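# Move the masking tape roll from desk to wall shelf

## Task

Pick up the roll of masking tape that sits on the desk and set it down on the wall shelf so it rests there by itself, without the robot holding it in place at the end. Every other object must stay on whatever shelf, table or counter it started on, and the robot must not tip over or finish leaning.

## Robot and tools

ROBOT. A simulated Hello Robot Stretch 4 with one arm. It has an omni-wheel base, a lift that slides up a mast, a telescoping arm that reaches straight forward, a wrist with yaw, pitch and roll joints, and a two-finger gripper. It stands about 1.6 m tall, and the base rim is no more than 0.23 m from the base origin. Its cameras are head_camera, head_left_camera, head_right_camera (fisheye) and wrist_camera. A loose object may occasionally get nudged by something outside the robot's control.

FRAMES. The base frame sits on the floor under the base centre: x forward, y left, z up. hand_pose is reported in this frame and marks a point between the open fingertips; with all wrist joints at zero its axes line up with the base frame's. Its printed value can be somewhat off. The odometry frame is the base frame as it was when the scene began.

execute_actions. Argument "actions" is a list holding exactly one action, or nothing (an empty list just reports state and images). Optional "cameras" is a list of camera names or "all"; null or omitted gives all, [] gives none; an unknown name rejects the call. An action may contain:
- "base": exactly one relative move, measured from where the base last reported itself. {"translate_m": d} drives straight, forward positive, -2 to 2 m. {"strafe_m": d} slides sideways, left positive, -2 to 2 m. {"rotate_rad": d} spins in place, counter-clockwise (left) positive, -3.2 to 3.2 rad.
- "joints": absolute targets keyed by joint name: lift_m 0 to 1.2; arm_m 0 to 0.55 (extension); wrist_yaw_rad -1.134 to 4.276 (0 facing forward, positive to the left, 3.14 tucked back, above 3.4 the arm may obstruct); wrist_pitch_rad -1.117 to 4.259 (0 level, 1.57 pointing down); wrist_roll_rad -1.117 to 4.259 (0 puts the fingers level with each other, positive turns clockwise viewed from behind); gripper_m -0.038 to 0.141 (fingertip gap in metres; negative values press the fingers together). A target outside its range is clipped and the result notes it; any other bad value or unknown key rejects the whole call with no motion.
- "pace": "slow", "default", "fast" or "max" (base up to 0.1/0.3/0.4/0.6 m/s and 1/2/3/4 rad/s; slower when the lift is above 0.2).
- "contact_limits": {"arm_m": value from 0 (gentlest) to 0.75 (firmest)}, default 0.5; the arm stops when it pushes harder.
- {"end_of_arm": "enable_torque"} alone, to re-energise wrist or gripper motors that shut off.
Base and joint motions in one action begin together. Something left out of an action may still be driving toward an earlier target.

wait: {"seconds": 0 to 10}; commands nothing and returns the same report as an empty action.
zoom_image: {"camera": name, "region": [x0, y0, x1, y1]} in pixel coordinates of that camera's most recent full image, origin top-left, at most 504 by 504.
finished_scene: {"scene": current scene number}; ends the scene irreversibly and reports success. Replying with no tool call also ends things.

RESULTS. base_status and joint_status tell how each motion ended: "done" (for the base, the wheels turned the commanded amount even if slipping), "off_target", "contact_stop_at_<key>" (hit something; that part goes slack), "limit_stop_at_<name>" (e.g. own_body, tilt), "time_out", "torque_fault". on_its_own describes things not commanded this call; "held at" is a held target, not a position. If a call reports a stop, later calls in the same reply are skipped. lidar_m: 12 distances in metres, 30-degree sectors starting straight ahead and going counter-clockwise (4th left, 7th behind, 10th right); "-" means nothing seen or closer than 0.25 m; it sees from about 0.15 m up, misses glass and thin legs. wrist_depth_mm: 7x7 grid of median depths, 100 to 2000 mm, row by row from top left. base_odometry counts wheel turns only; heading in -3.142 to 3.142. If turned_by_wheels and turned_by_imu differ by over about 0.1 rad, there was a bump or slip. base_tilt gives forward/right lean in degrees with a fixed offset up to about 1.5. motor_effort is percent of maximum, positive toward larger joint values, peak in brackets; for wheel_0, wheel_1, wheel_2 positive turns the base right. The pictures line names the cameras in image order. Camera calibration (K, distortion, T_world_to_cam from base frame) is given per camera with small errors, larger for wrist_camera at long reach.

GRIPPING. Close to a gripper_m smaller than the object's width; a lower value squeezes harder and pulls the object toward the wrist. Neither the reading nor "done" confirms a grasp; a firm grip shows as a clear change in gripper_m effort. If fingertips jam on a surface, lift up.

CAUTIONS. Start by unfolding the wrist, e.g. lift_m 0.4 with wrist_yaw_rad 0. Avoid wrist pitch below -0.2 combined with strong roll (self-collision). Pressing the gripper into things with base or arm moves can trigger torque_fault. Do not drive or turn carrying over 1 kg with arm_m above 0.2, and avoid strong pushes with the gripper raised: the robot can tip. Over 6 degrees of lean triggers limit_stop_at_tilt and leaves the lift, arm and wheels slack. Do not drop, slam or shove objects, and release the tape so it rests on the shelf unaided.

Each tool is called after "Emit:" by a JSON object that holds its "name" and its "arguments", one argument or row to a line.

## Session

Emit:
{"name": "execute_actions", "arguments": {
  "actions": []
}}

Scene clock: 0.00 s.
base_odometry: x=+0.000 y=+0.000 heading=+0.000 (m, m, rad; odometry frame)
turned_by_wheels: +0.000 (rad since the last result)
turned_by_imu: +0.000 (rad since the last result)
base_tilt: forward=+0.0 right=-0.2 (deg)
lidar_m: 2.57 2.55 2.12 1.46 1.44 1.91 1.10 1.07 1.23 2.01 1.98 2.21
base_status: not commanded
joint_positions: lift_m=+0.173 arm_m=+0.002 wrist_yaw_rad=+3.075 wrist_pitch_rad=-0.016 wrist_roll_rad=-0.010 gripper_m=+0.057
joint_status: not commanded
motor_effort: lift_m=+18 arm_m=-1 wrist_yaw_rad=+1 wrist_pitch_rad=-6 wrist_roll_rad=+0 gripper_m=-4 wheel_0=+0 wheel_1=+0 wheel_2=+0 (%)
hand_pose: x=-0.1095 y=+0.1065 z=+0.3553 quat_wxyz=(+0.034, +0.008, -0.005, +0.999) (m; base frame)
wrist_depth_mm: - 145 1229 - - - 1708 / - 123 193 - - - 1708 / - 131 181 - - - 1661 / 120 145 254 - - - 1618 / 1708 1756 1983 - - - 1661 / 1366 1397 201 1464 212 1576 1576 / 904 866 946 156 917 878 991
pictures: head_camera, head_left_camera, head_right_camera, wrist_camera
camera_calibration (this result's frames):
wrist_camera: T_world_to_cam=[[0.0106003, 0.999259, 0.036998, -0.104873], [-0.0494193, 0.0374784, -0.998075, 0.405142], [-0.998722, 0.00875145, 0.04978, 0.0920518], [0, 0, 0, 1]] pos_world=[0.113068, 0.0888058, 0.40366]
Images, in order (width x height): head_camera 420x560, head_left_camera 420x672, head_right_camera 420x672, wrist_camera 616x392.

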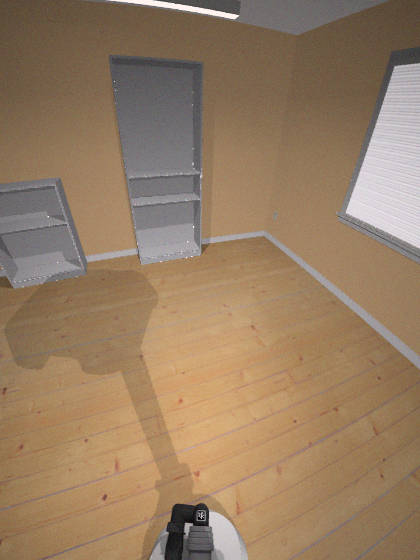

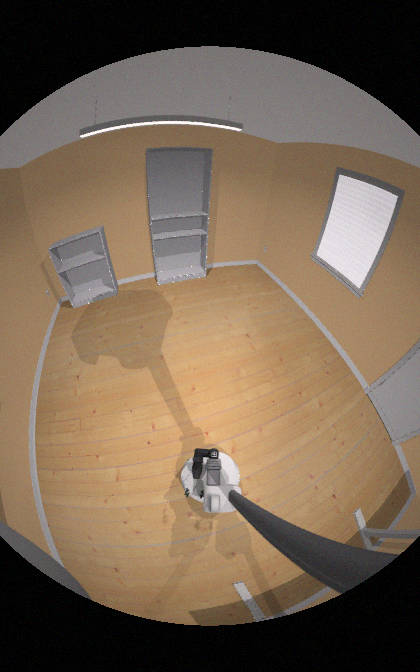

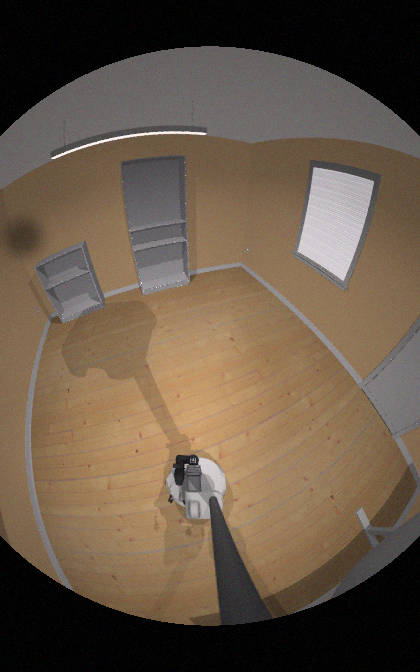

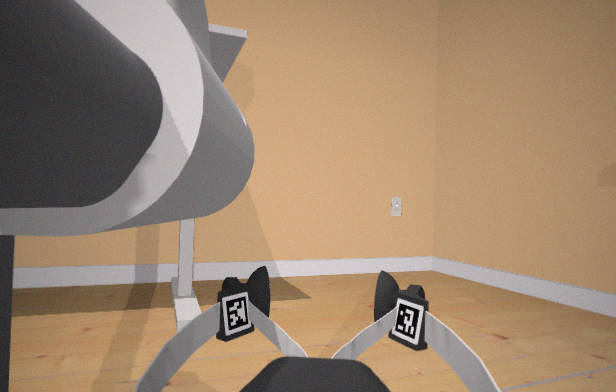

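Emit:
{"name": "execute_actions", "arguments": {
  "actions": [
    {"base":{"rotate_rad":3.1},"joints":{"lift_m":0.95,"wrist_yaw_rad":0,"gripper_m":0.13}}
  ]
}}

Scene clock: 5.20 s.
base_odometry: x=+0.000 y=+0.000 heading=+3.100 (m, m, rad; odometry frame)
turned_by_wheels: +3.100 (rad since the last result)
turned_by_imu: +3.048 (rad since the last result)
base_tilt: forward=+0.0 right=-0.2 (deg)
lidar_m: 1.09 1.03 1.17 2.01 1.99 2.16 2.82 2.58 2.26 1.47 1.45 1.84
base_status: done
joint_positions: lift_m=+0.950 arm_m=+0.002 wrist_yaw_rad=+0.000 wrist_pitch_rad=-0.016 wrist_roll_rad=-0.010 gripper_m=+0.130
joint_status: all done
motor_effort: lift_m=+21(23) arm_m=-1(1) wrist_yaw_rad=+0(7) wrist_pitch_rad=-6(6) wrist_roll_rad=+0(0) gripper_m=+0(8) wheel_0=-1(5) wheel_1=-1(4) wheel_2=-1(7) (%)
hand_pose: x=+0.4609 y=-0.0873 z=+1.1325 quat_wxyz=(+1.000, -0.005, -0.008, +0.000) (m; base frame)
wrist_depth_mm: 1397 1537 1661 1756 - - 1576 / 1397 1537 1618 1808 - - 1618 / 1397 1576 1618 1808 - - 1618 / 1430 1499 1618 1808 - - 1537 / 1397 1499 1661 1756 - 1863 1576 / 866 866 217 1756 1921 206 1499 / 1430 1499 1661 150 - 1808 1576
pictures: head_camera, head_left_camera, head_right_camera, wrist_camera
camera_calibration (this result's frames):
wrist_camera: T_world_to_cam=[[0.0566275, -0.99771, 0.036998, -0.141564], [0.051825, -0.0340701, -0.998075, 1.16338], [0.997049, 0.058436, 0.049777, -0.290732], [0, 0, 0, 1]] pos_world=[0.237598, -0.084614, 1.18085]
Images, in order (width x height): head_camera 420x560, head_left_camera 420x672, head_right_camera 420x672, wrist_camera 616x392.

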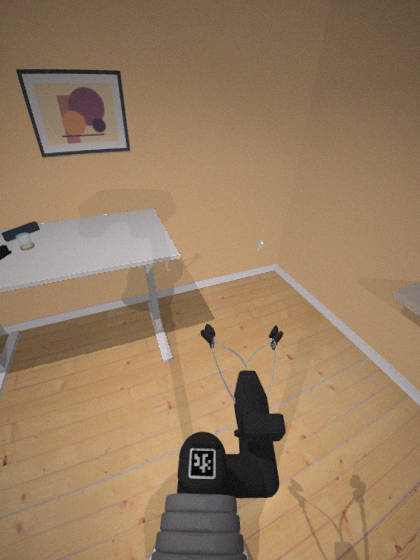

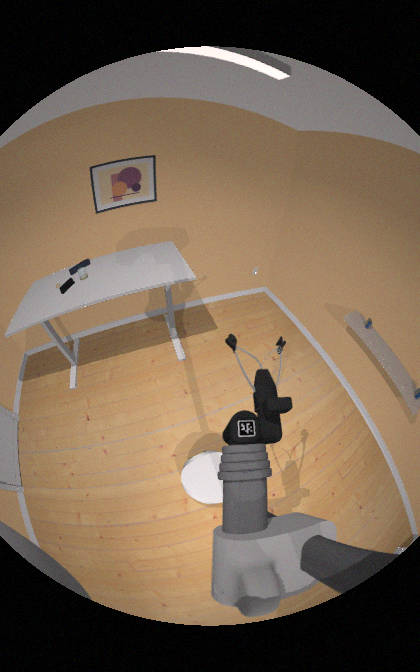

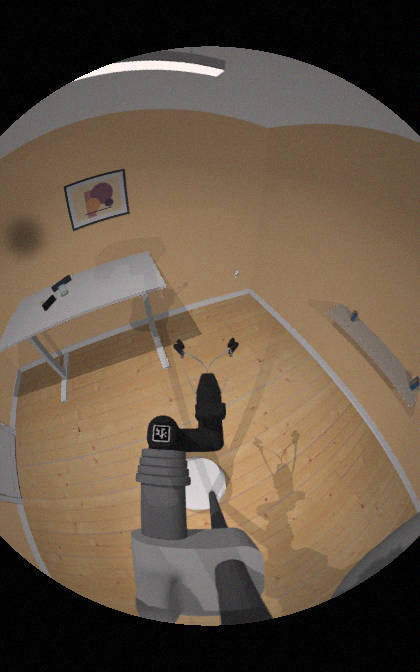

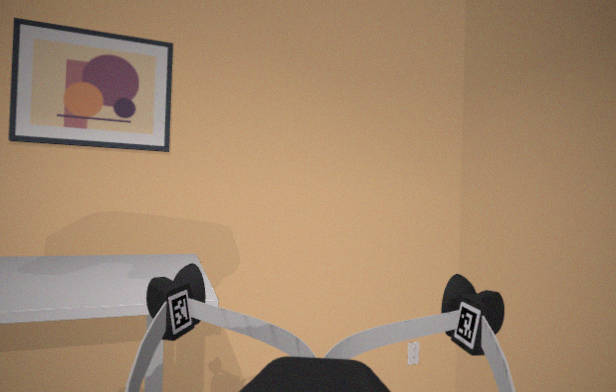

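Desk looks higher. Square up to it.

Emit:
{"name": "execute_actions", "arguments": {
  "actions": [
    {"base":{"rotate_rad":0.4},"joints":{"lift_m":1.15,"wrist_pitch_rad":1.0}}
  ],
  "cameras": []
}}

Emit:
{"name": "execute_actions", "arguments": {
  "actions": [
    {"base":{"strafe_m":0.55}}
  ],
  "cameras": []
}}

Emit:
{"name": "execute_actions", "arguments": {
  "actions": [
    {"base":{"translate_m":0.45}}
  ]
}}

Scene clock: 9.13 s.
base_odometry: x=+0.000 y=+0.000 heading=-2.783 (m, m, rad; odometry frame)
turned_by_wheels: +0.400 (rad since the last result)
turned_by_imu: +0.393 (rad since the last result)
base_tilt: forward=-0.1 right=-0.2 (deg)
lidar_m: 1.06 1.12 1.53 2.00 2.11 2.75 2.54 2.51 1.56 1.48 1.51 1.97
base_status: done
joint_positions: lift_m=+1.150 arm_m=+0.002 wrist_yaw_rad=+0.000 wrist_pitch_rad=+1.001 wrist_roll_rad=-0.010 gripper_m=+0.130
joint_status: all done
motor_effort: lift_m=+21(22) arm_m=-1(1) wrist_yaw_rad=+1(1) wrist_pitch_rad=-2(3) wrist_roll_rad=+0(0) gripper_m=-1(0) wheel_0=+1(4) wheel_1=+1(8) wheel_2=+1(5) (%)
hand_pose: x=+0.3280 y=-0.0874 z=+1.0850 quat_wxyz=(+0.877, -0.005, +0.480, +0.003) (m; base frame)
wrist_depth_mm: 1808 1756 1756 1708 1756 1661 1708 / 1808 1983 1863 1863 1808 1808 1756 / 1661 1661 1708 1661 1661 1661 1661 / 1537 1576 1537 1537 1499 1464 1499 / 1397 1430 1430 1430 1397 1366 1336 / 1308 1281 216 1255 1281 206 1281 / 1205 1182 1182 150 1205 1160 1205
pictures: none
No camera images: the call's "cameras" was empty. Leave "cameras" out to get every camera's image.

Scene clock: 12.30 s.
base_odometry: x=+0.193 y=-0.515 heading=-2.783 (m, m, rad; odometry frame)
turned_by_wheels: +0.000 (rad since the last result)
turned_by_imu: +0.001 (rad since the last result)
base_tilt: forward=+0.0 right=-0.1 (deg)
lidar_m: 1.06 1.11 1.51 1.44 1.51 2.00 2.57 2.80 2.40 2.01 2.10 1.11
base_status: done
joint_positions: lift_m=+1.150 arm_m=+0.002 wrist_yaw_rad=+0.000 wrist_pitch_rad=+1.001 wrist_roll_rad=-0.010 gripper_m=+0.130
joint_status: not commanded
motor_effort: lift_m=+20(21) arm_m=-1(1) wrist_yaw_rad=+1(1) wrist_pitch_rad=-2(3) wrist_roll_rad=+0(0) gripper_m=-1(0) wheel_0=+0(8) wheel_1=-2(10) wheel_2=+1(0) (%)
hand_pose: x=+0.3280 y=-0.0874 z=+1.0851 quat_wxyz=(+0.877, -0.005, +0.480, +0.003) (m; base frame)
wrist_depth_mm: 1808 1708 1808 1808 1708 1708 1756 / 1863 1921 1808 1808 1863 1756 1808 / 1618 1708 1661 1661 1708 1661 1618 / 1499 1537 1537 1537 1464 1537 1464 / 1430 1430 1366 1366 1397 1366 1366 / 1336 1281 217 1281 1281 208 1255 / 1205 1205 1182 150 1160 1160 1182
pictures: none
No camera images: the call's "cameras" was empty. Leave "cameras" out to get every camera's image.

Scene clock: 15.30 s.
base_odometry: x=-0.229 y=-0.673 heading=-2.783 (m, m, rad; odometry frame)
turned_by_wheels: +0.000 (rad since the last result)
turned_by_imu: +0.000 (rad since the last result)
base_tilt: forward=-0.1 right=-0.2 (deg)
lidar_m: 0.61 0.64 0.93 1.44 1.51 2.01 3.38 3.25 2.10 2.02 0.92 0.64
base_status: done
joint_positions: lift_m=+1.150 arm_m=+0.002 wrist_yaw_rad=+0.000 wrist_pitch_rad=+1.001 wrist_roll_rad=-0.010 gripper_m=+0.130
joint_status: not commanded
motor_effort: lift_m=+20(20) arm_m=-1(1) wrist_yaw_rad=+1(1) wrist_pitch_rad=-3(3) wrist_roll_rad=+0(0) gripper_m=-1(2) wheel_0=+0(8) wheel_1=+0(1) wheel_2=-1(10) (%)
hand_pose: x=+0.3280 y=-0.0874 z=+1.0851 quat_wxyz=(+0.877, -0.005, +0.480, +0.003) (m; base frame)
wrist_depth_mm: 597 591 580 580 569 564 569 / 539 535 525 521 517 508 500 / 1661 1618 1618 1576 1576 1576 1618 / 1537 1499 1499 1537 1499 1464 1499 / 1430 1366 1430 1366 1366 1397 1430 / 1281 1255 217 1281 1281 205 1255 / 1205 1182 1205 150 1182 1160 1205
pictures: head_camera, head_left_camera, head_right_camera, wrist_camera
camera_calibration (this result's frames):
wrist_camera: T_world_to_cam=[[0.0611147, -0.997725, -0.0284615, -0.0628086], [-0.821725, -0.0341064, -0.568863, 0.943689], [0.566598, 0.0581534, -0.82194, 0.931183], [0, 0, 0, 1]] pos_world=[0.251685, -0.0846314, 1.30042]
Images, in order (width x height): head_camera 420x560, head_left_camera 420x672, head_right_camera 420x672, wrist_camera 616x392.

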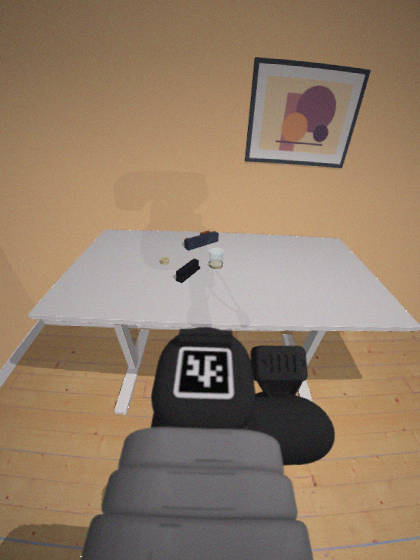

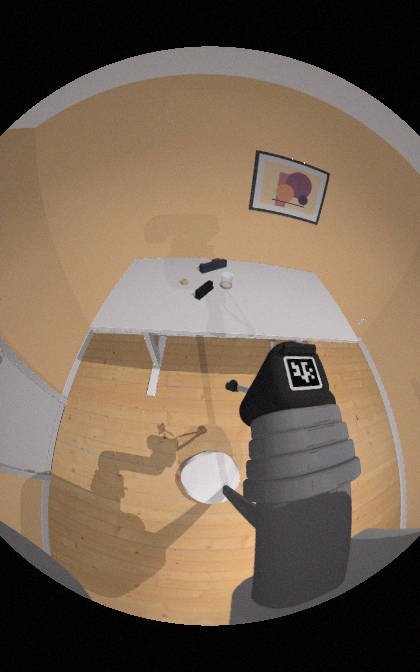

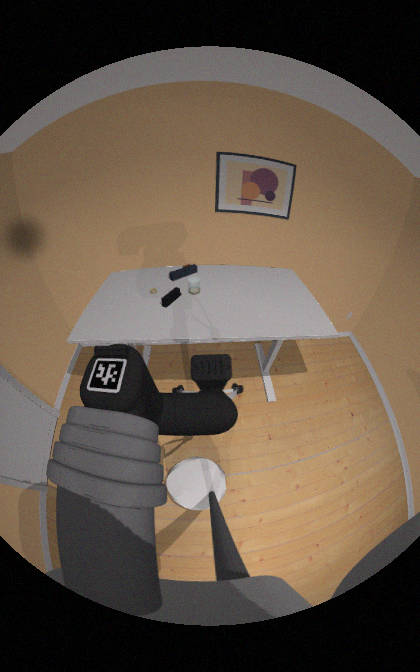

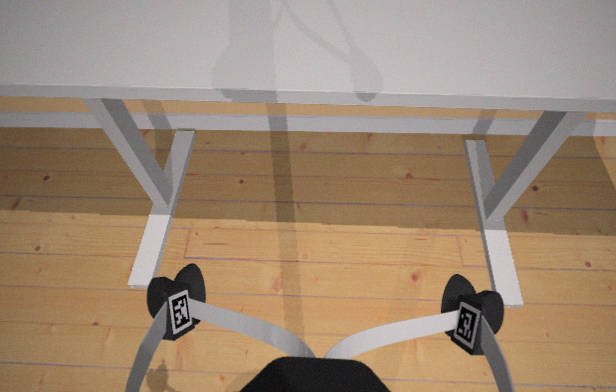

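Emit:
{"name": "execute_actions", "arguments": {
  "actions": [
    {"base":{"strafe_m":0.29}}
  ],
  "cameras": []
}}

Emit:
{"name": "execute_actions", "arguments": {
  "actions": [
    {"base":{"translate_m":0.25},"joints":{"arm_m":0.3}}
  ],
  "cameras": ["wrist_camera"]
}}

Scene clock: 19.90 s.
base_odometry: x=-0.127 y=-0.944 heading=-2.783 (m, m, rad; odometry frame)
turned_by_wheels: +0.000 (rad since the last result)
turned_by_imu: +0.000 (rad since the last result)
base_tilt: forward=+0.0 right=-0.2 (deg)
lidar_m: 0.59 0.65 1.19 1.13 1.22 1.67 3.22 3.36 2.41 2.31 0.92 0.65
base_status: done
joint_positions: lift_m=+1.150 arm_m=+0.002 wrist_yaw_rad=+0.000 wrist_pitch_rad=+1.001 wrist_roll_rad=-0.010 gripper_m=+0.130
joint_status: not commanded
motor_effort: lift_m=+20(21) arm_m=-1(1) wrist_yaw_rad=+1(1) wrist_pitch_rad=-3(2) wrist_roll_rad=+0(0) gripper_m=-2(3) wheel_0=+0(5) wheel_1=+1(7) wheel_2=-1(1) (%)
hand_pose: x=+0.3280 y=-0.0874 z=+1.0851 quat_wxyz=(+0.877, -0.005, +0.480, +0.003) (m; base frame)
wrist_depth_mm: 591 585 585 574 574 569 569 / 539 535 525 525 521 512 508 / 1708 1661 1618 1618 1576 1618 1618 / 1576 1537 1537 1537 1537 1464 1464 / 1430 1430 1366 1336 1366 1336 1366 / 1281 1255 217 1255 1281 206 1281 / 1205 1182 1205 150 1182 1160 1182
pictures: none
No camera images: the call's "cameras" was empty. Leave "cameras" out to get every camera's image.

Scene clock: 22.17 s.
base_odometry: x=-0.361 y=-1.032 heading=-2.783 (m, m, rad; odometry frame)
turned_by_wheels: +0.000 (rad since the last result)
turned_by_imu: +0.000 (rad since the last result)
base_tilt: forward=+0.0 right=-0.2 (deg)
lidar_m: 0.37 0.40 0.53 1.11 1.22 1.70 3.53 3.60 2.42 2.32 0.58 0.39
base_status: done
joint_positions: lift_m=+1.150 arm_m=+0.299 wrist_yaw_rad=+0.000 wrist_pitch_rad=+1.001 wrist_roll_rad=-0.010 gripper_m=+0.130
joint_status: all done
motor_effort: lift_m=+20(20) arm_m=+7(8) wrist_yaw_rad=+0(0) wrist_pitch_rad=-2(3) wrist_roll_rad=+0(0) gripper_m=-2(2) wheel_0=+0(6) wheel_1=-1(5) wheel_2=+1(8) (%)
hand_pose: x=+0.6253 y=-0.0874 z=+1.0851 quat_wxyz=(+0.877, -0.005, +0.480, +0.003) (m; base frame)
wrist_depth_mm: 591 580 585 569 564 508 564 / 521 521 512 512 488 500 500 / 469 462 459 459 455 449 449 / 424 424 418 407 415 413 413 / 392 389 387 387 379 366 375 / 359 351 217 351 342 205 347 / 332 327 332 150 322 317 324
pictures: wrist_camera
camera_calibration (this result's frames):
wrist_camera: T_world_to_cam=[[0.0613015, -0.997714, -0.0284568, -0.081071], [-0.821675, -0.0342584, -0.568926, 1.18805], [0.56665, 0.0582583, -0.821896, 0.762671], [0, 0, 0, 1]] pos_world=[0.548994, -0.0846167, 1.30044]
Images, in order (width x height): wrist_camera 616x392.

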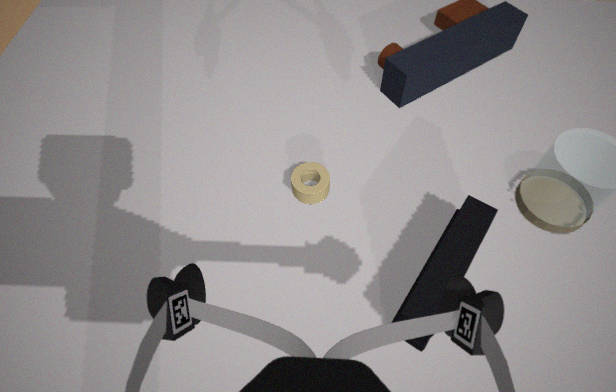

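Emit:
{"name": "execute_actions", "arguments": {
  "actions": [
    {"base":{"strafe_m":0.024},"joints":{"arm_m":0.465,"lift_m":1.09,"gripper_m":0.085}}
  ],
  "cameras": []
}}

Emit:
{"name": "execute_actions", "arguments": {
  "actions": [
    {"joints":{"lift_m":1.045},"pace":"slow"}
  ],
  "cameras": ["wrist_camera"]
}}

Scene clock: 28.63 s.
base_odometry: x=-0.353 y=-1.055 heading=-2.784 (m, m, rad; odometry frame)
turned_by_wheels: +0.000 (rad since the last result)
turned_by_imu: -0.001 (rad since the last result)
base_tilt: forward=+0.0 right=-0.2 (deg)
lidar_m: 0.37 0.38 1.21 1.11 1.19 1.64 3.38 3.60 2.44 2.33 0.55 0.39
base_status: done
joint_positions: lift_m=+1.090 arm_m=+0.464 wrist_yaw_rad=+0.000 wrist_pitch_rad=+1.001 wrist_roll_rad=-0.010 gripper_m=+0.085
joint_status: all done
motor_effort: lift_m=+15(19) arm_m=+7(7) wrist_yaw_rad=+1(0) wrist_pitch_rad=-3(3) wrist_roll_rad=+0(0) gripper_m=-2(2) wheel_0=-2(9) wheel_1=-1(11) wheel_2=-1(1) (%)
hand_pose: x=+0.7902 y=-0.0874 z=+1.0255 quat_wxyz=(+0.877, -0.005, +0.480, +0.003) (m; base frame)
wrist_depth_mm: 492 484 480 477 473 473 477 / 433 430 427 424 421 407 351 / 384 387 384 382 377 320 368 / 353 351 347 347 345 340 343 / 322 320 320 319 319 315 314 / 298 297 200 290 220 289 289 / 276 271 274 151 268 264 270
pictures: none
No camera images: the call's "cameras" was empty. Leave "cameras" out to get every camera's image.

Scene clock: 29.87 s.
base_odometry: x=-0.353 y=-1.055 heading=-2.784 (m, m, rad; odometry frame)
turned_by_wheels: +0.000 (rad since the last result)
turned_by_imu: +0.000 (rad since the last result)
base_tilt: forward=-0.1 right=-0.2 (deg)
lidar_m: 0.37 0.40 1.22 1.10 1.17 1.67 3.39 3.60 2.43 2.35 0.55 0.41
base_status: not commanded
joint_positions: lift_m=+1.045 arm_m=+0.464 wrist_yaw_rad=+0.000 wrist_pitch_rad=+1.001 wrist_roll_rad=-0.010 gripper_m=+0.085
joint_status: all done
motor_effort: lift_m=+14(16) arm_m=+7(7) wrist_yaw_rad=+0(1) wrist_pitch_rad=-3(3) wrist_roll_rad=+0(0) gripper_m=-2(4) wheel_0=-2(1) wheel_1=-1(0) wheel_2=+0(0) (%)
hand_pose: x=+0.7902 y=-0.0874 z=+0.9806 quat_wxyz=(+0.877, -0.005, +0.480, +0.003) (m; base frame)
wrist_depth_mm: 415 415 410 404 404 389 338 / 366 366 362 359 357 286 296 / 332 327 324 324 322 306 319 / 300 298 298 293 294 290 290 / 273 273 272 268 267 267 266 / 251 251 200 241 220 246 245 / 235 229 233 152 227 223 229
pictures: wrist_camera
camera_calibration (this result's frames):
wrist_camera: T_world_to_cam=[[0.0612305, -0.997718, -0.0284646, -0.0941025], [-0.821749, -0.0342029, -0.568822, 1.26404], [0.56655, 0.05822, -0.821968, 0.583448], [0, 0, 0, 1]] pos_world=[0.713936, -0.0846221, 1.19591]
Images, in order (width x height): wrist_camera 616x392.

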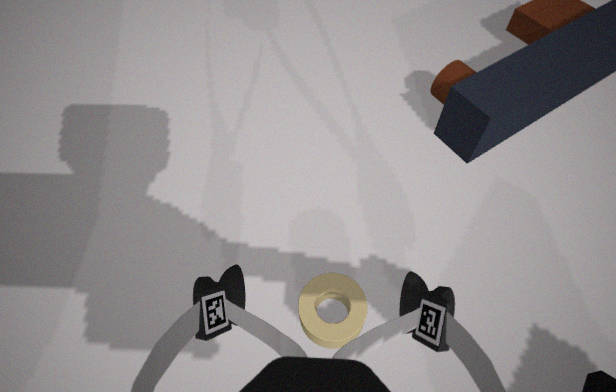

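Emit:
{"name": "execute_actions", "arguments": {
  "actions": [
    {"joints":{"lift_m":1.032},"pace":"slow"}
  ],
  "cameras": []
}}

Emit:
{"name": "execute_actions", "arguments": {
  "actions": [
    {"joints":{"gripper_m":0.015}}
  ],
  "cameras": ["wrist_camera"]
}}

Emit:
{"name": "execute_actions", "arguments": {
  "actions": [
    {"joints":{"lift_m":1.18}}
  ],
  "cameras": ["wrist_camera"]
}}

Scene clock: 32.47 s.
base_odometry: x=-0.353 y=-1.055 heading=-2.784 (m, m, rad; odometry frame)
turned_by_wheels: +0.000 (rad since the last result)
turned_by_imu: +0.000 (rad since the last result)
base_tilt: forward=-0.1 right=-0.2 (deg)
lidar_m: 0.36 0.39 1.22 1.11 1.18 1.68 3.39 3.60 2.44 2.35 0.54 0.39
base_status: not commanded
joint_positions: lift_m=+1.033 arm_m=+0.464 wrist_yaw_rad=-0.002 wrist_pitch_rad=+0.999 wrist_roll_rad=-0.010 gripper_m=+0.085
joint_status: all done
motor_effort: lift_m=+8(13) arm_m=+7(7) wrist_yaw_rad=+8(7) wrist_pitch_rad=+3(3) wrist_roll_rad=+0(0) gripper_m=-4(2) wheel_0=-1(2) wheel_1=-1(1) wheel_2=-1(1) (%)
hand_pose: x=+0.7906 y=-0.0878 z=+0.9684 quat_wxyz=(+0.878, -0.004, +0.479, +0.002) (m; base frame)
wrist_depth_mm: 410 402 402 399 394 382 309 / 359 357 353 353 349 279 296 / 324 320 319 317 315 298 310 / 293 291 289 289 286 285 283 / 265 264 263 262 262 260 259 / 245 244 200 238 217 240 238 / 227 224 226 147 220 220 221
pictures: none
No camera images: the call's "cameras" was empty. Leave "cameras" out to get every camera's image.

Scene clock: 33.97 s.
base_odometry: x=-0.353 y=-1.055 heading=-2.784 (m, m, rad; odometry frame)
turned_by_wheels: +0.000 (rad since the last result)
turned_by_imu: +0.000 (rad since the last result)
base_tilt: forward=+0.0 right=-0.2 (deg)
lidar_m: 0.37 0.40 1.21 1.10 1.20 1.69 3.39 3.61 2.44 2.33 0.57 0.41
base_status: not commanded
joint_positions: lift_m=+1.032 arm_m=+0.464 wrist_yaw_rad=+0.000 wrist_pitch_rad=+0.999 wrist_roll_rad=-0.010 gripper_m=+0.015
joint_status: all done
motor_effort: lift_m=+13(14) arm_m=+6(7) wrist_yaw_rad=+0(8) wrist_pitch_rad=+4(21) wrist_roll_rad=+0(1) gripper_m=-16(16) wheel_0=-1(1) wheel_1=+0(0) wheel_2=-1(1) (%)
hand_pose: x=+0.7909 y=-0.0874 z=+0.9680 quat_wxyz=(+0.878, -0.005, +0.479, +0.003) (m; base frame)
wrist_depth_mm: 397 392 389 389 384 379 298 / 351 347 343 342 340 272 291 / 314 314 307 309 307 296 306 / 286 283 283 281 279 278 277 / 262 259 256 257 256 255 253 / 240 240 194 216 204 235 234 / 222 216 218 206 216 212 216
pictures: wrist_camera
camera_calibration (this result's frames):
wrist_camera: T_world_to_cam=[[0.0615449, -0.997702, -0.0283208, -0.0948504], [-0.820399, -0.0344062, -0.570755, 1.25826], [0.568469, 0.0583614, -0.820632, 0.569926], [0, 0, 0, 1]] pos_world=[0.714124, -0.0846024, 1.18317]
Images, in order (width x height): wrist_camera 616x392.

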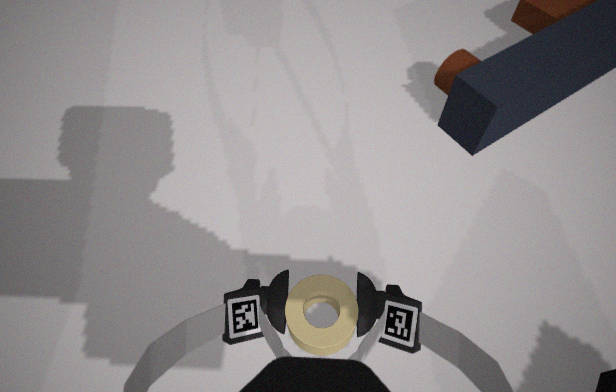

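Scene clock: 35.67 s.
base_odometry: x=-0.353 y=-1.055 heading=-2.784 (m, m, rad; odometry frame)
turned_by_wheels: +0.000 (rad since the last result)
turned_by_imu: +0.000 (rad since the last result)
base_tilt: forward=+0.0 right=-0.1 (deg)
lidar_m: 0.35 0.39 1.19 1.09 1.20 1.66 3.67 3.60 2.42 2.34 0.58 0.39
base_status: not commanded
joint_positions: lift_m=+1.180 arm_m=+0.464 wrist_yaw_rad=+0.000 wrist_pitch_rad=+1.001 wrist_roll_rad=-0.010 gripper_m=+0.015
joint_status: all done
motor_effort: lift_m=+22(24) arm_m=+6(6) wrist_yaw_rad=+0(0) wrist_pitch_rad=-2(3) wrist_roll_rad=+0(0) gripper_m=-16(15) wheel_0=-1(1) wheel_1=-1(0) wheel_2=-1(1) (%)
hand_pose: x=+0.7904 y=-0.0874 z=+1.1150 quat_wxyz=(+0.877, -0.005, +0.480, +0.003) (m; base frame)
wrist_depth_mm: 535 521 525 517 512 508 500 / 574 559 554 554 549 549 539 / 504 504 496 500 496 462 469 / 455 455 459 452 433 421 445 / 424 415 415 413 413 410 407 / 389 387 194 216 203 377 377 / 357 349 353 206 347 342 349
pictures: wrist_camera
camera_calibration (this result's frames):
wrist_camera: T_world_to_cam=[[0.0614163, -0.997706, -0.0284588, -0.0904088], [-0.821689, -0.0343537, -0.5689, 1.34065], [0.566618, 0.058324, -0.821914, 0.693753], [0, 0, 0, 1]] pos_world=[0.714059, -0.0846075, 1.33033]
Images, in order (width x height): wrist_camera 616x392.

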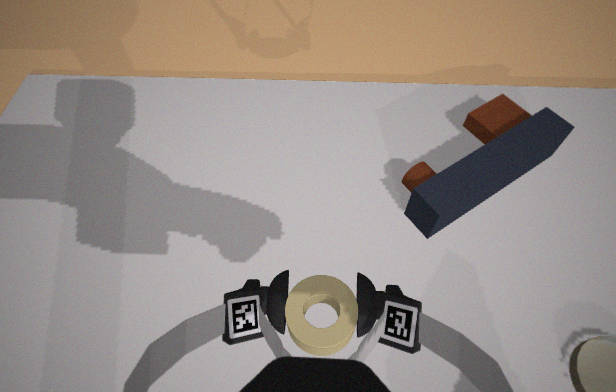

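Emit:
{"name": "execute_actions", "arguments": {
  "actions": [
    {"base":{"translate_m":-0.6},"joints":{"arm_m":0.005}}
  ],
  "cameras": []
}}

Emit:
{"name": "execute_actions", "arguments": {
  "actions": [
    {"base":{"rotate_rad":-1.58},"joints":{"lift_m":0.9}}
  ],
  "cameras": []
}}

Emit:
{"name": "execute_actions", "arguments": {
  "actions": [
    {"base":{"translate_m":1.3},"pace":"fast"}
  ]
}}

Scene clock: 41.53 s.
base_odometry: x=+0.209 y=-0.844 heading=-2.784 (m, m, rad; odometry frame)
turned_by_wheels: +0.000 (rad since the last result)
turned_by_imu: -0.001 (rad since the last result)
base_tilt: forward=+0.0 right=-0.2 (deg)
lidar_m: 0.97 1.00 1.20 1.11 1.19 1.58 3.00 2.90 2.70 2.32 1.44 1.02
base_status: done
joint_positions: lift_m=+1.180 arm_m=+0.006 wrist_yaw_rad=+0.000 wrist_pitch_rad=+1.002 wrist_roll_rad=-0.010 gripper_m=+0.015
joint_status: all done
motor_effort: lift_m=+21(21) arm_m=-7(7) wrist_yaw_rad=+2(1) wrist_pitch_rad=-3(3) wrist_roll_rad=+0(0) gripper_m=-17(15) wheel_0=+0(5) wheel_1=+0(2) wheel_2=-1(9) (%)
hand_pose: x=+0.3325 y=-0.0874 z=+1.1150 quat_wxyz=(+0.877, -0.005, +0.480, +0.002) (m; base frame)
wrist_depth_mm: 1661 1661 1618 1618 1618 1576 1576 / 1661 1863 1808 1863 1756 1808 1808 / 1708 1756 1708 1708 1661 1661 1618 / 1618 1576 1537 1537 1537 1537 1576 / 1464 1430 1430 1397 1430 1366 1397 / 1336 1308 195 216 202 1308 1281 / 1229 1205 1205 206 1160 1160 1205
pictures: none
No camera images: the call's "cameras" was empty. Leave "cameras" out to get every camera's image.

Scene clock: 44.30 s.
base_odometry: x=+0.209 y=-0.844 heading=+1.919 (m, m, rad; odometry frame)
turned_by_wheels: -1.580 (rad since the last result)
turned_by_imu: -1.554 (rad since the last result)
base_tilt: forward=-0.1 right=-0.2 (deg)
lidar_m: 2.29 1.41 1.02 0.95 1.02 1.19 1.12 1.20 1.63 2.72 2.79 2.68
base_status: done
joint_positions: lift_m=+0.900 arm_m=+0.006 wrist_yaw_rad=+0.000 wrist_pitch_rad=+1.002 wrist_roll_rad=-0.010 gripper_m=+0.015
joint_status: all done
motor_effort: lift_m=+15(14) arm_m=-7(7) wrist_yaw_rad=+1(2) wrist_pitch_rad=-3(4) wrist_roll_rad=+0(0) gripper_m=-16(14) wheel_0=-1(5) wheel_1=+0(2) wheel_2=+0(5) (%)
hand_pose: x=+0.3326 y=-0.0874 z=+0.8355 quat_wxyz=(+0.877, -0.005, +0.480, +0.002) (m; base frame)
wrist_depth_mm: 1756 1661 1756 1661 1708 1708 1661 / 1499 1499 1537 1464 1499 1464 1499 / 1366 1397 1336 1366 1366 1336 1281 / 1229 1229 1229 1205 1229 1205 1205 / 1138 1118 1118 1118 1098 1118 1118 / 1042 1060 195 216 202 1060 1042 / 1008 946 960 206 946 931 960
pictures: none
No camera images: the call's "cameras" was empty. Leave "cameras" out to get every camera's image.

Scene clock: 49.13 s.
base_odometry: x=-0.235 y=+0.377 heading=+1.919 (m, m, rad; odometry frame)
turned_by_wheels: +0.000 (rad since the last result)
turned_by_imu: +0.000 (rad since the last result)
base_tilt: forward=+0.0 right=-0.2 (deg)
lidar_m: 0.99 1.05 1.79 0.96 1.01 1.42 2.43 2.56 2.84 2.64 1.86 1.07
base_status: done
joint_positions: lift_m=+0.900 arm_m=+0.006 wrist_yaw_rad=+0.000 wrist_pitch_rad=+1.002 wrist_roll_rad=-0.010 gripper_m=+0.015
joint_status: not commanded
motor_effort: lift_m=+15(15) arm_m=-7(7) wrist_yaw_rad=+1(1) wrist_pitch_rad=-4(3) wrist_roll_rad=+0(0) gripper_m=-12(16) wheel_0=-2(2) wheel_1=-1(5) wheel_2=+0(10) (%)
hand_pose: x=+0.3326 y=-0.0874 z=+0.8355 quat_wxyz=(+0.877, -0.005, +0.480, +0.002) (m; base frame)
wrist_depth_mm: 1182 1160 1160 1118 1118 1098 1118 / 1366 1336 1336 1308 1308 1281 1281 / 1366 1397 1366 1366 1366 1281 1308 / 1255 1255 1229 1255 1229 1205 1205 / 1138 1160 1138 1118 1118 1138 1118 / 1078 1060 194 216 203 1025 1008 / 976 931 946 206 960 917 960
pictures: head_camera, head_left_camera, head_right_camera, wrist_camera
camera_calibration (this result's frames):
wrist_camera: T_world_to_cam=[[0.0610842, -0.997726, -0.0284801, -0.0701707], [-0.82191, -0.0340895, -0.568597, 0.80529], [0.566333, 0.0581404, -0.822123, 0.723661], [0, 0, 0, 1]] pos_world=[0.256329, -0.0846331, 1.05082]
Images, in order (width x height): head_camera 420x560, head_left_camera 420x672, head_right_camera 420x672, wrist_camera 616x392.

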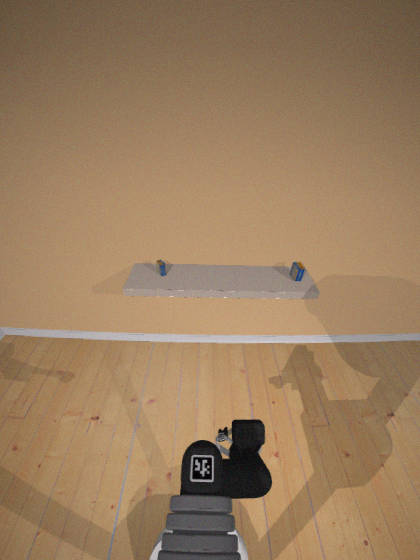

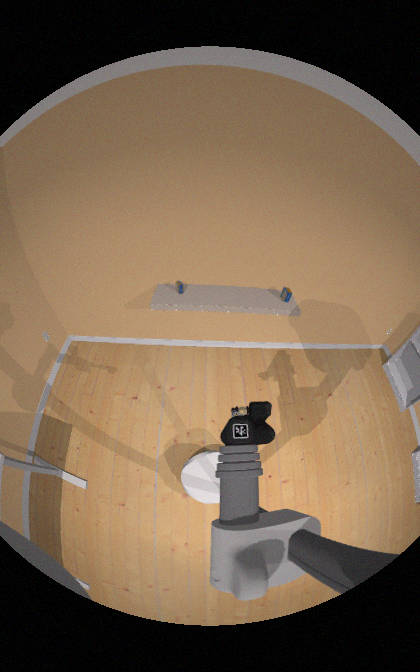

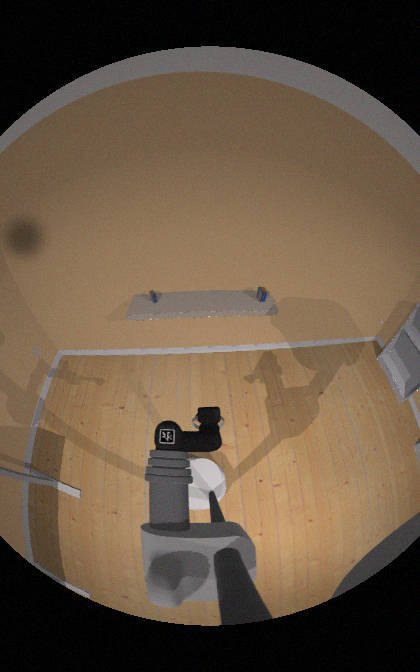

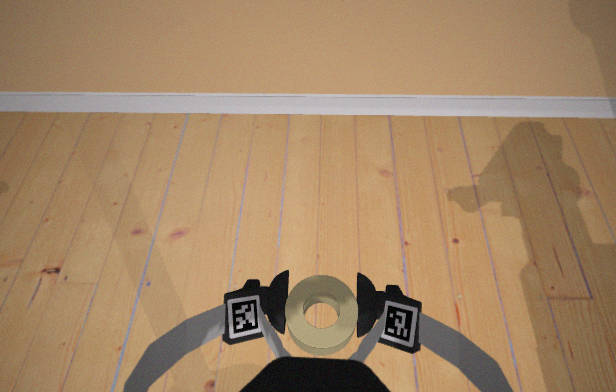

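Emit:
{"name": "execute_actions", "arguments": {
  "actions": [
    {"base":{"translate_m":0.45},"joints":{"arm_m":0.33}}
  ],
  "cameras": ["wrist_camera"]
}}

Scene clock: 53.90 s.
base_odometry: x=-0.388 y=+0.800 heading=+1.919 (m, m, rad; odometry frame)
turned_by_wheels: +0.000 (rad since the last result)
turned_by_imu: +0.000 (rad since the last result)
base_tilt: forward=-0.1 right=-0.2 (deg)
lidar_m: 0.56 0.58 1.16 1.79 1.15 1.43 2.90 3.02 2.85 2.61 0.83 0.63
base_status: done
joint_positions: lift_m=+0.900 arm_m=+0.329 wrist_yaw_rad=+0.000 wrist_pitch_rad=+1.001 wrist_roll_rad=-0.010 gripper_m=+0.015
joint_status: all done
motor_effort: lift_m=+15(15) arm_m=+7(7) wrist_yaw_rad=+1(2) wrist_pitch_rad=-2(3) wrist_roll_rad=+0(0) gripper_m=-14(14) wheel_0=-1(1) wheel_1=-1(3) wheel_2=+2(8) (%)
hand_pose: x=+0.6553 y=-0.0874 z=+0.8355 quat_wxyz=(+0.877, -0.005, +0.480, +0.003) (m; base frame)
wrist_depth_mm: 309 306 303 300 298 293 293 / 357 353 351 347 343 342 336 / 368 366 368 364 366 362 357 / 336 334 334 330 329 327 325 / 309 307 304 304 301 300 298 / 283 283 193 216 202 277 277 / 262 254 256 206 255 251 256
pictures: wrist_camera
camera_calibration (this result's frames):
wrist_camera: T_world_to_cam=[[0.0612637, -0.997716, -0.0284662, -0.0899828], [-0.821774, -0.034232, -0.568785, 1.07059], [0.566511, 0.0582386, -0.821994, 0.540713], [0, 0, 0, 1]] pos_world=[0.578972, -0.0846194, 1.05083]
Images, in order (width x height): wrist_camera 616x392.

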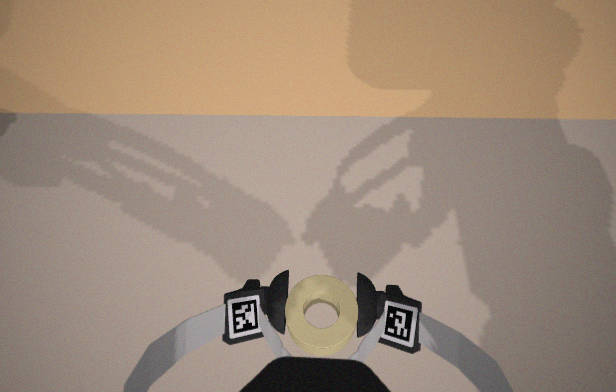

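Emit:
{"name": "execute_actions", "arguments": {
  "actions": [
    {"joints":{"arm_m":0.39,"lift_m":0.864},"pace":"slow"}
  ],
  "cameras": []
}}

Emit:
{"name": "execute_actions", "arguments": {
  "actions": [
    {"joints":{"gripper_m":0.09}}
  ],
  "cameras": []
}}

Emit:
{"name": "execute_actions", "arguments": {
  "actions": [
    {"joints":{"lift_m":0.93}}
  ],
  "cameras": ["wrist_camera"]
}}

Scene clock: 57.73 s.
base_odometry: x=-0.388 y=+0.800 heading=+1.919 (m, m, rad; odometry frame)
turned_by_wheels: +0.000 (rad since the last result)
turned_by_imu: +0.000 (rad since the last result)
base_tilt: forward=-0.1 right=-0.2 (deg)
lidar_m: 0.55 0.59 1.17 1.78 1.17 1.43 2.91 3.03 2.83 2.64 0.87 0.61
base_status: not commanded
joint_positions: lift_m=+0.864 arm_m=+0.389 wrist_yaw_rad=+0.000 wrist_pitch_rad=+1.001 wrist_roll_rad=-0.010 gripper_m=+0.015
joint_status: all done
motor_effort: lift_m=+14(13) arm_m=+7(7) wrist_yaw_rad=+0(1) wrist_pitch_rad=-2(3) wrist_roll_rad=+0(0) gripper_m=-16(13) wheel_0=+0(0) wheel_1=-1(1) wheel_2=+2(2) (%)
hand_pose: x=+0.7152 y=-0.0874 z=+0.7995 quat_wxyz=(+0.877, -0.005, +0.480, +0.003) (m; base frame)
wrist_depth_mm: 240 239 236 234 232 230 229 / 278 276 272 271 268 265 262 / 317 314 314 307 304 301 300 / 293 293 289 290 287 285 283 / 268 267 266 265 264 262 260 / 247 247 194 216 202 240 241 / 229 223 224 207 223 218 224
pictures: none
No camera images: the call's "cameras" was empty. Leave "cameras" out to get every camera's image.

Scene clock: 59.30 s.
base_odometry: x=-0.388 y=+0.800 heading=+1.919 (m, m, rad; odometry frame)
turned_by_wheels: +0.000 (rad since the last result)
turned_by_imu: +0.000 (rad since the last result)
base_tilt: forward=-0.1 right=-0.2 (deg)
lidar_m: 0.55 0.58 1.18 1.77 1.13 1.45 2.92 3.01 2.81 2.62 0.88 0.61
base_status: not commanded
joint_positions: lift_m=+0.864 arm_m=+0.389 wrist_yaw_rad=+0.000 wrist_pitch_rad=+1.001 wrist_roll_rad=-0.010 gripper_m=+0.090
joint_status: all done
motor_effort: lift_m=+15(14) arm_m=+7(7) wrist_yaw_rad=+1(0) wrist_pitch_rad=-3(3) wrist_roll_rad=+0(0) gripper_m=-1(15) wheel_0=+0(0) wheel_1=-1(1) wheel_2=+2(2) (%)
hand_pose: x=+0.7152 y=-0.0874 z=+0.7995 quat_wxyz=(+0.877, -0.005, +0.480, +0.003) (m; base frame)
wrist_depth_mm: 240 237 235 233 232 229 228 / 278 276 273 270 267 265 263 / 317 314 314 310 306 301 298 / 294 291 291 289 286 286 285 / 268 268 267 265 263 260 259 / 249 245 201 231 236 239 242 / 229 226 227 153 223 220 224
pictures: none
No camera images: the call's "cameras" was empty. Leave "cameras" out to get every camera's image.

Scene clock: 60.53 s.
base_odometry: x=-0.388 y=+0.800 heading=+1.919 (m, m, rad; odometry frame)
turned_by_wheels: +0.000 (rad since the last result)
turned_by_imu: +0.000 (rad since the last result)
base_tilt: forward=-0.1 right=-0.2 (deg)
lidar_m: 0.56 0.58 1.16 1.78 1.15 1.45 2.88 3.02 2.83 2.63 0.84 0.62
base_status: not commanded
joint_positions: lift_m=+0.930 arm_m=+0.389 wrist_yaw_rad=+0.000 wrist_pitch_rad=+1.001 wrist_roll_rad=-0.010 gripper_m=+0.090
joint_status: all done
motor_effort: lift_m=+21(25) arm_m=+7(7) wrist_yaw_rad=+1(1) wrist_pitch_rad=-3(3) wrist_roll_rad=+0(0) gripper_m=-2(1) wheel_0=+0(0) wheel_1=-1(1) wheel_2=+2(2) (%)
hand_pose: x=+0.7152 y=-0.0874 z=+0.8650 quat_wxyz=(+0.877, -0.005, +0.480, +0.003) (m; base frame)
wrist_depth_mm: 240 239 236 234 231 229 228 / 279 277 274 270 267 265 262 / 332 329 324 320 317 312 309 / 370 368 366 357 355 355 353 / 342 338 336 332 332 330 327 / 314 314 200 309 298 301 304 / 293 285 287 152 281 279 283
pictures: wrist_camera
camera_calibration (this result's frames):
wrist_camera: T_world_to_cam=[[0.0612636, -0.997716, -0.0284662, -0.0928166], [-0.821774, -0.0342319, -0.568785, 1.13663], [0.566511, 0.0582386, -0.821994, 0.530986], [0, 0, 0, 1]] pos_world=[0.63893, -0.0846194, 1.08032]
Images, in order (width x height): wrist_camera 616x392.

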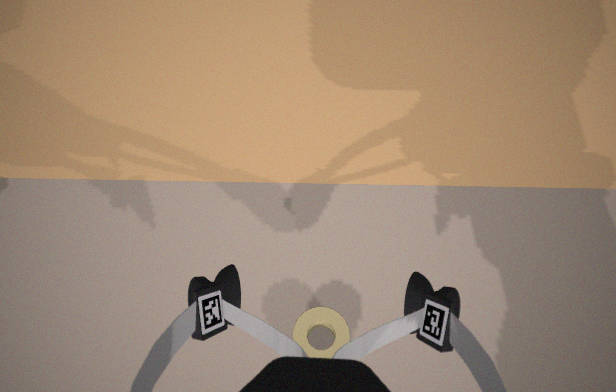

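Emit:
{"name": "finished_scene", "arguments": {
  "scene": 2
}}

The scene is finished: the task was done.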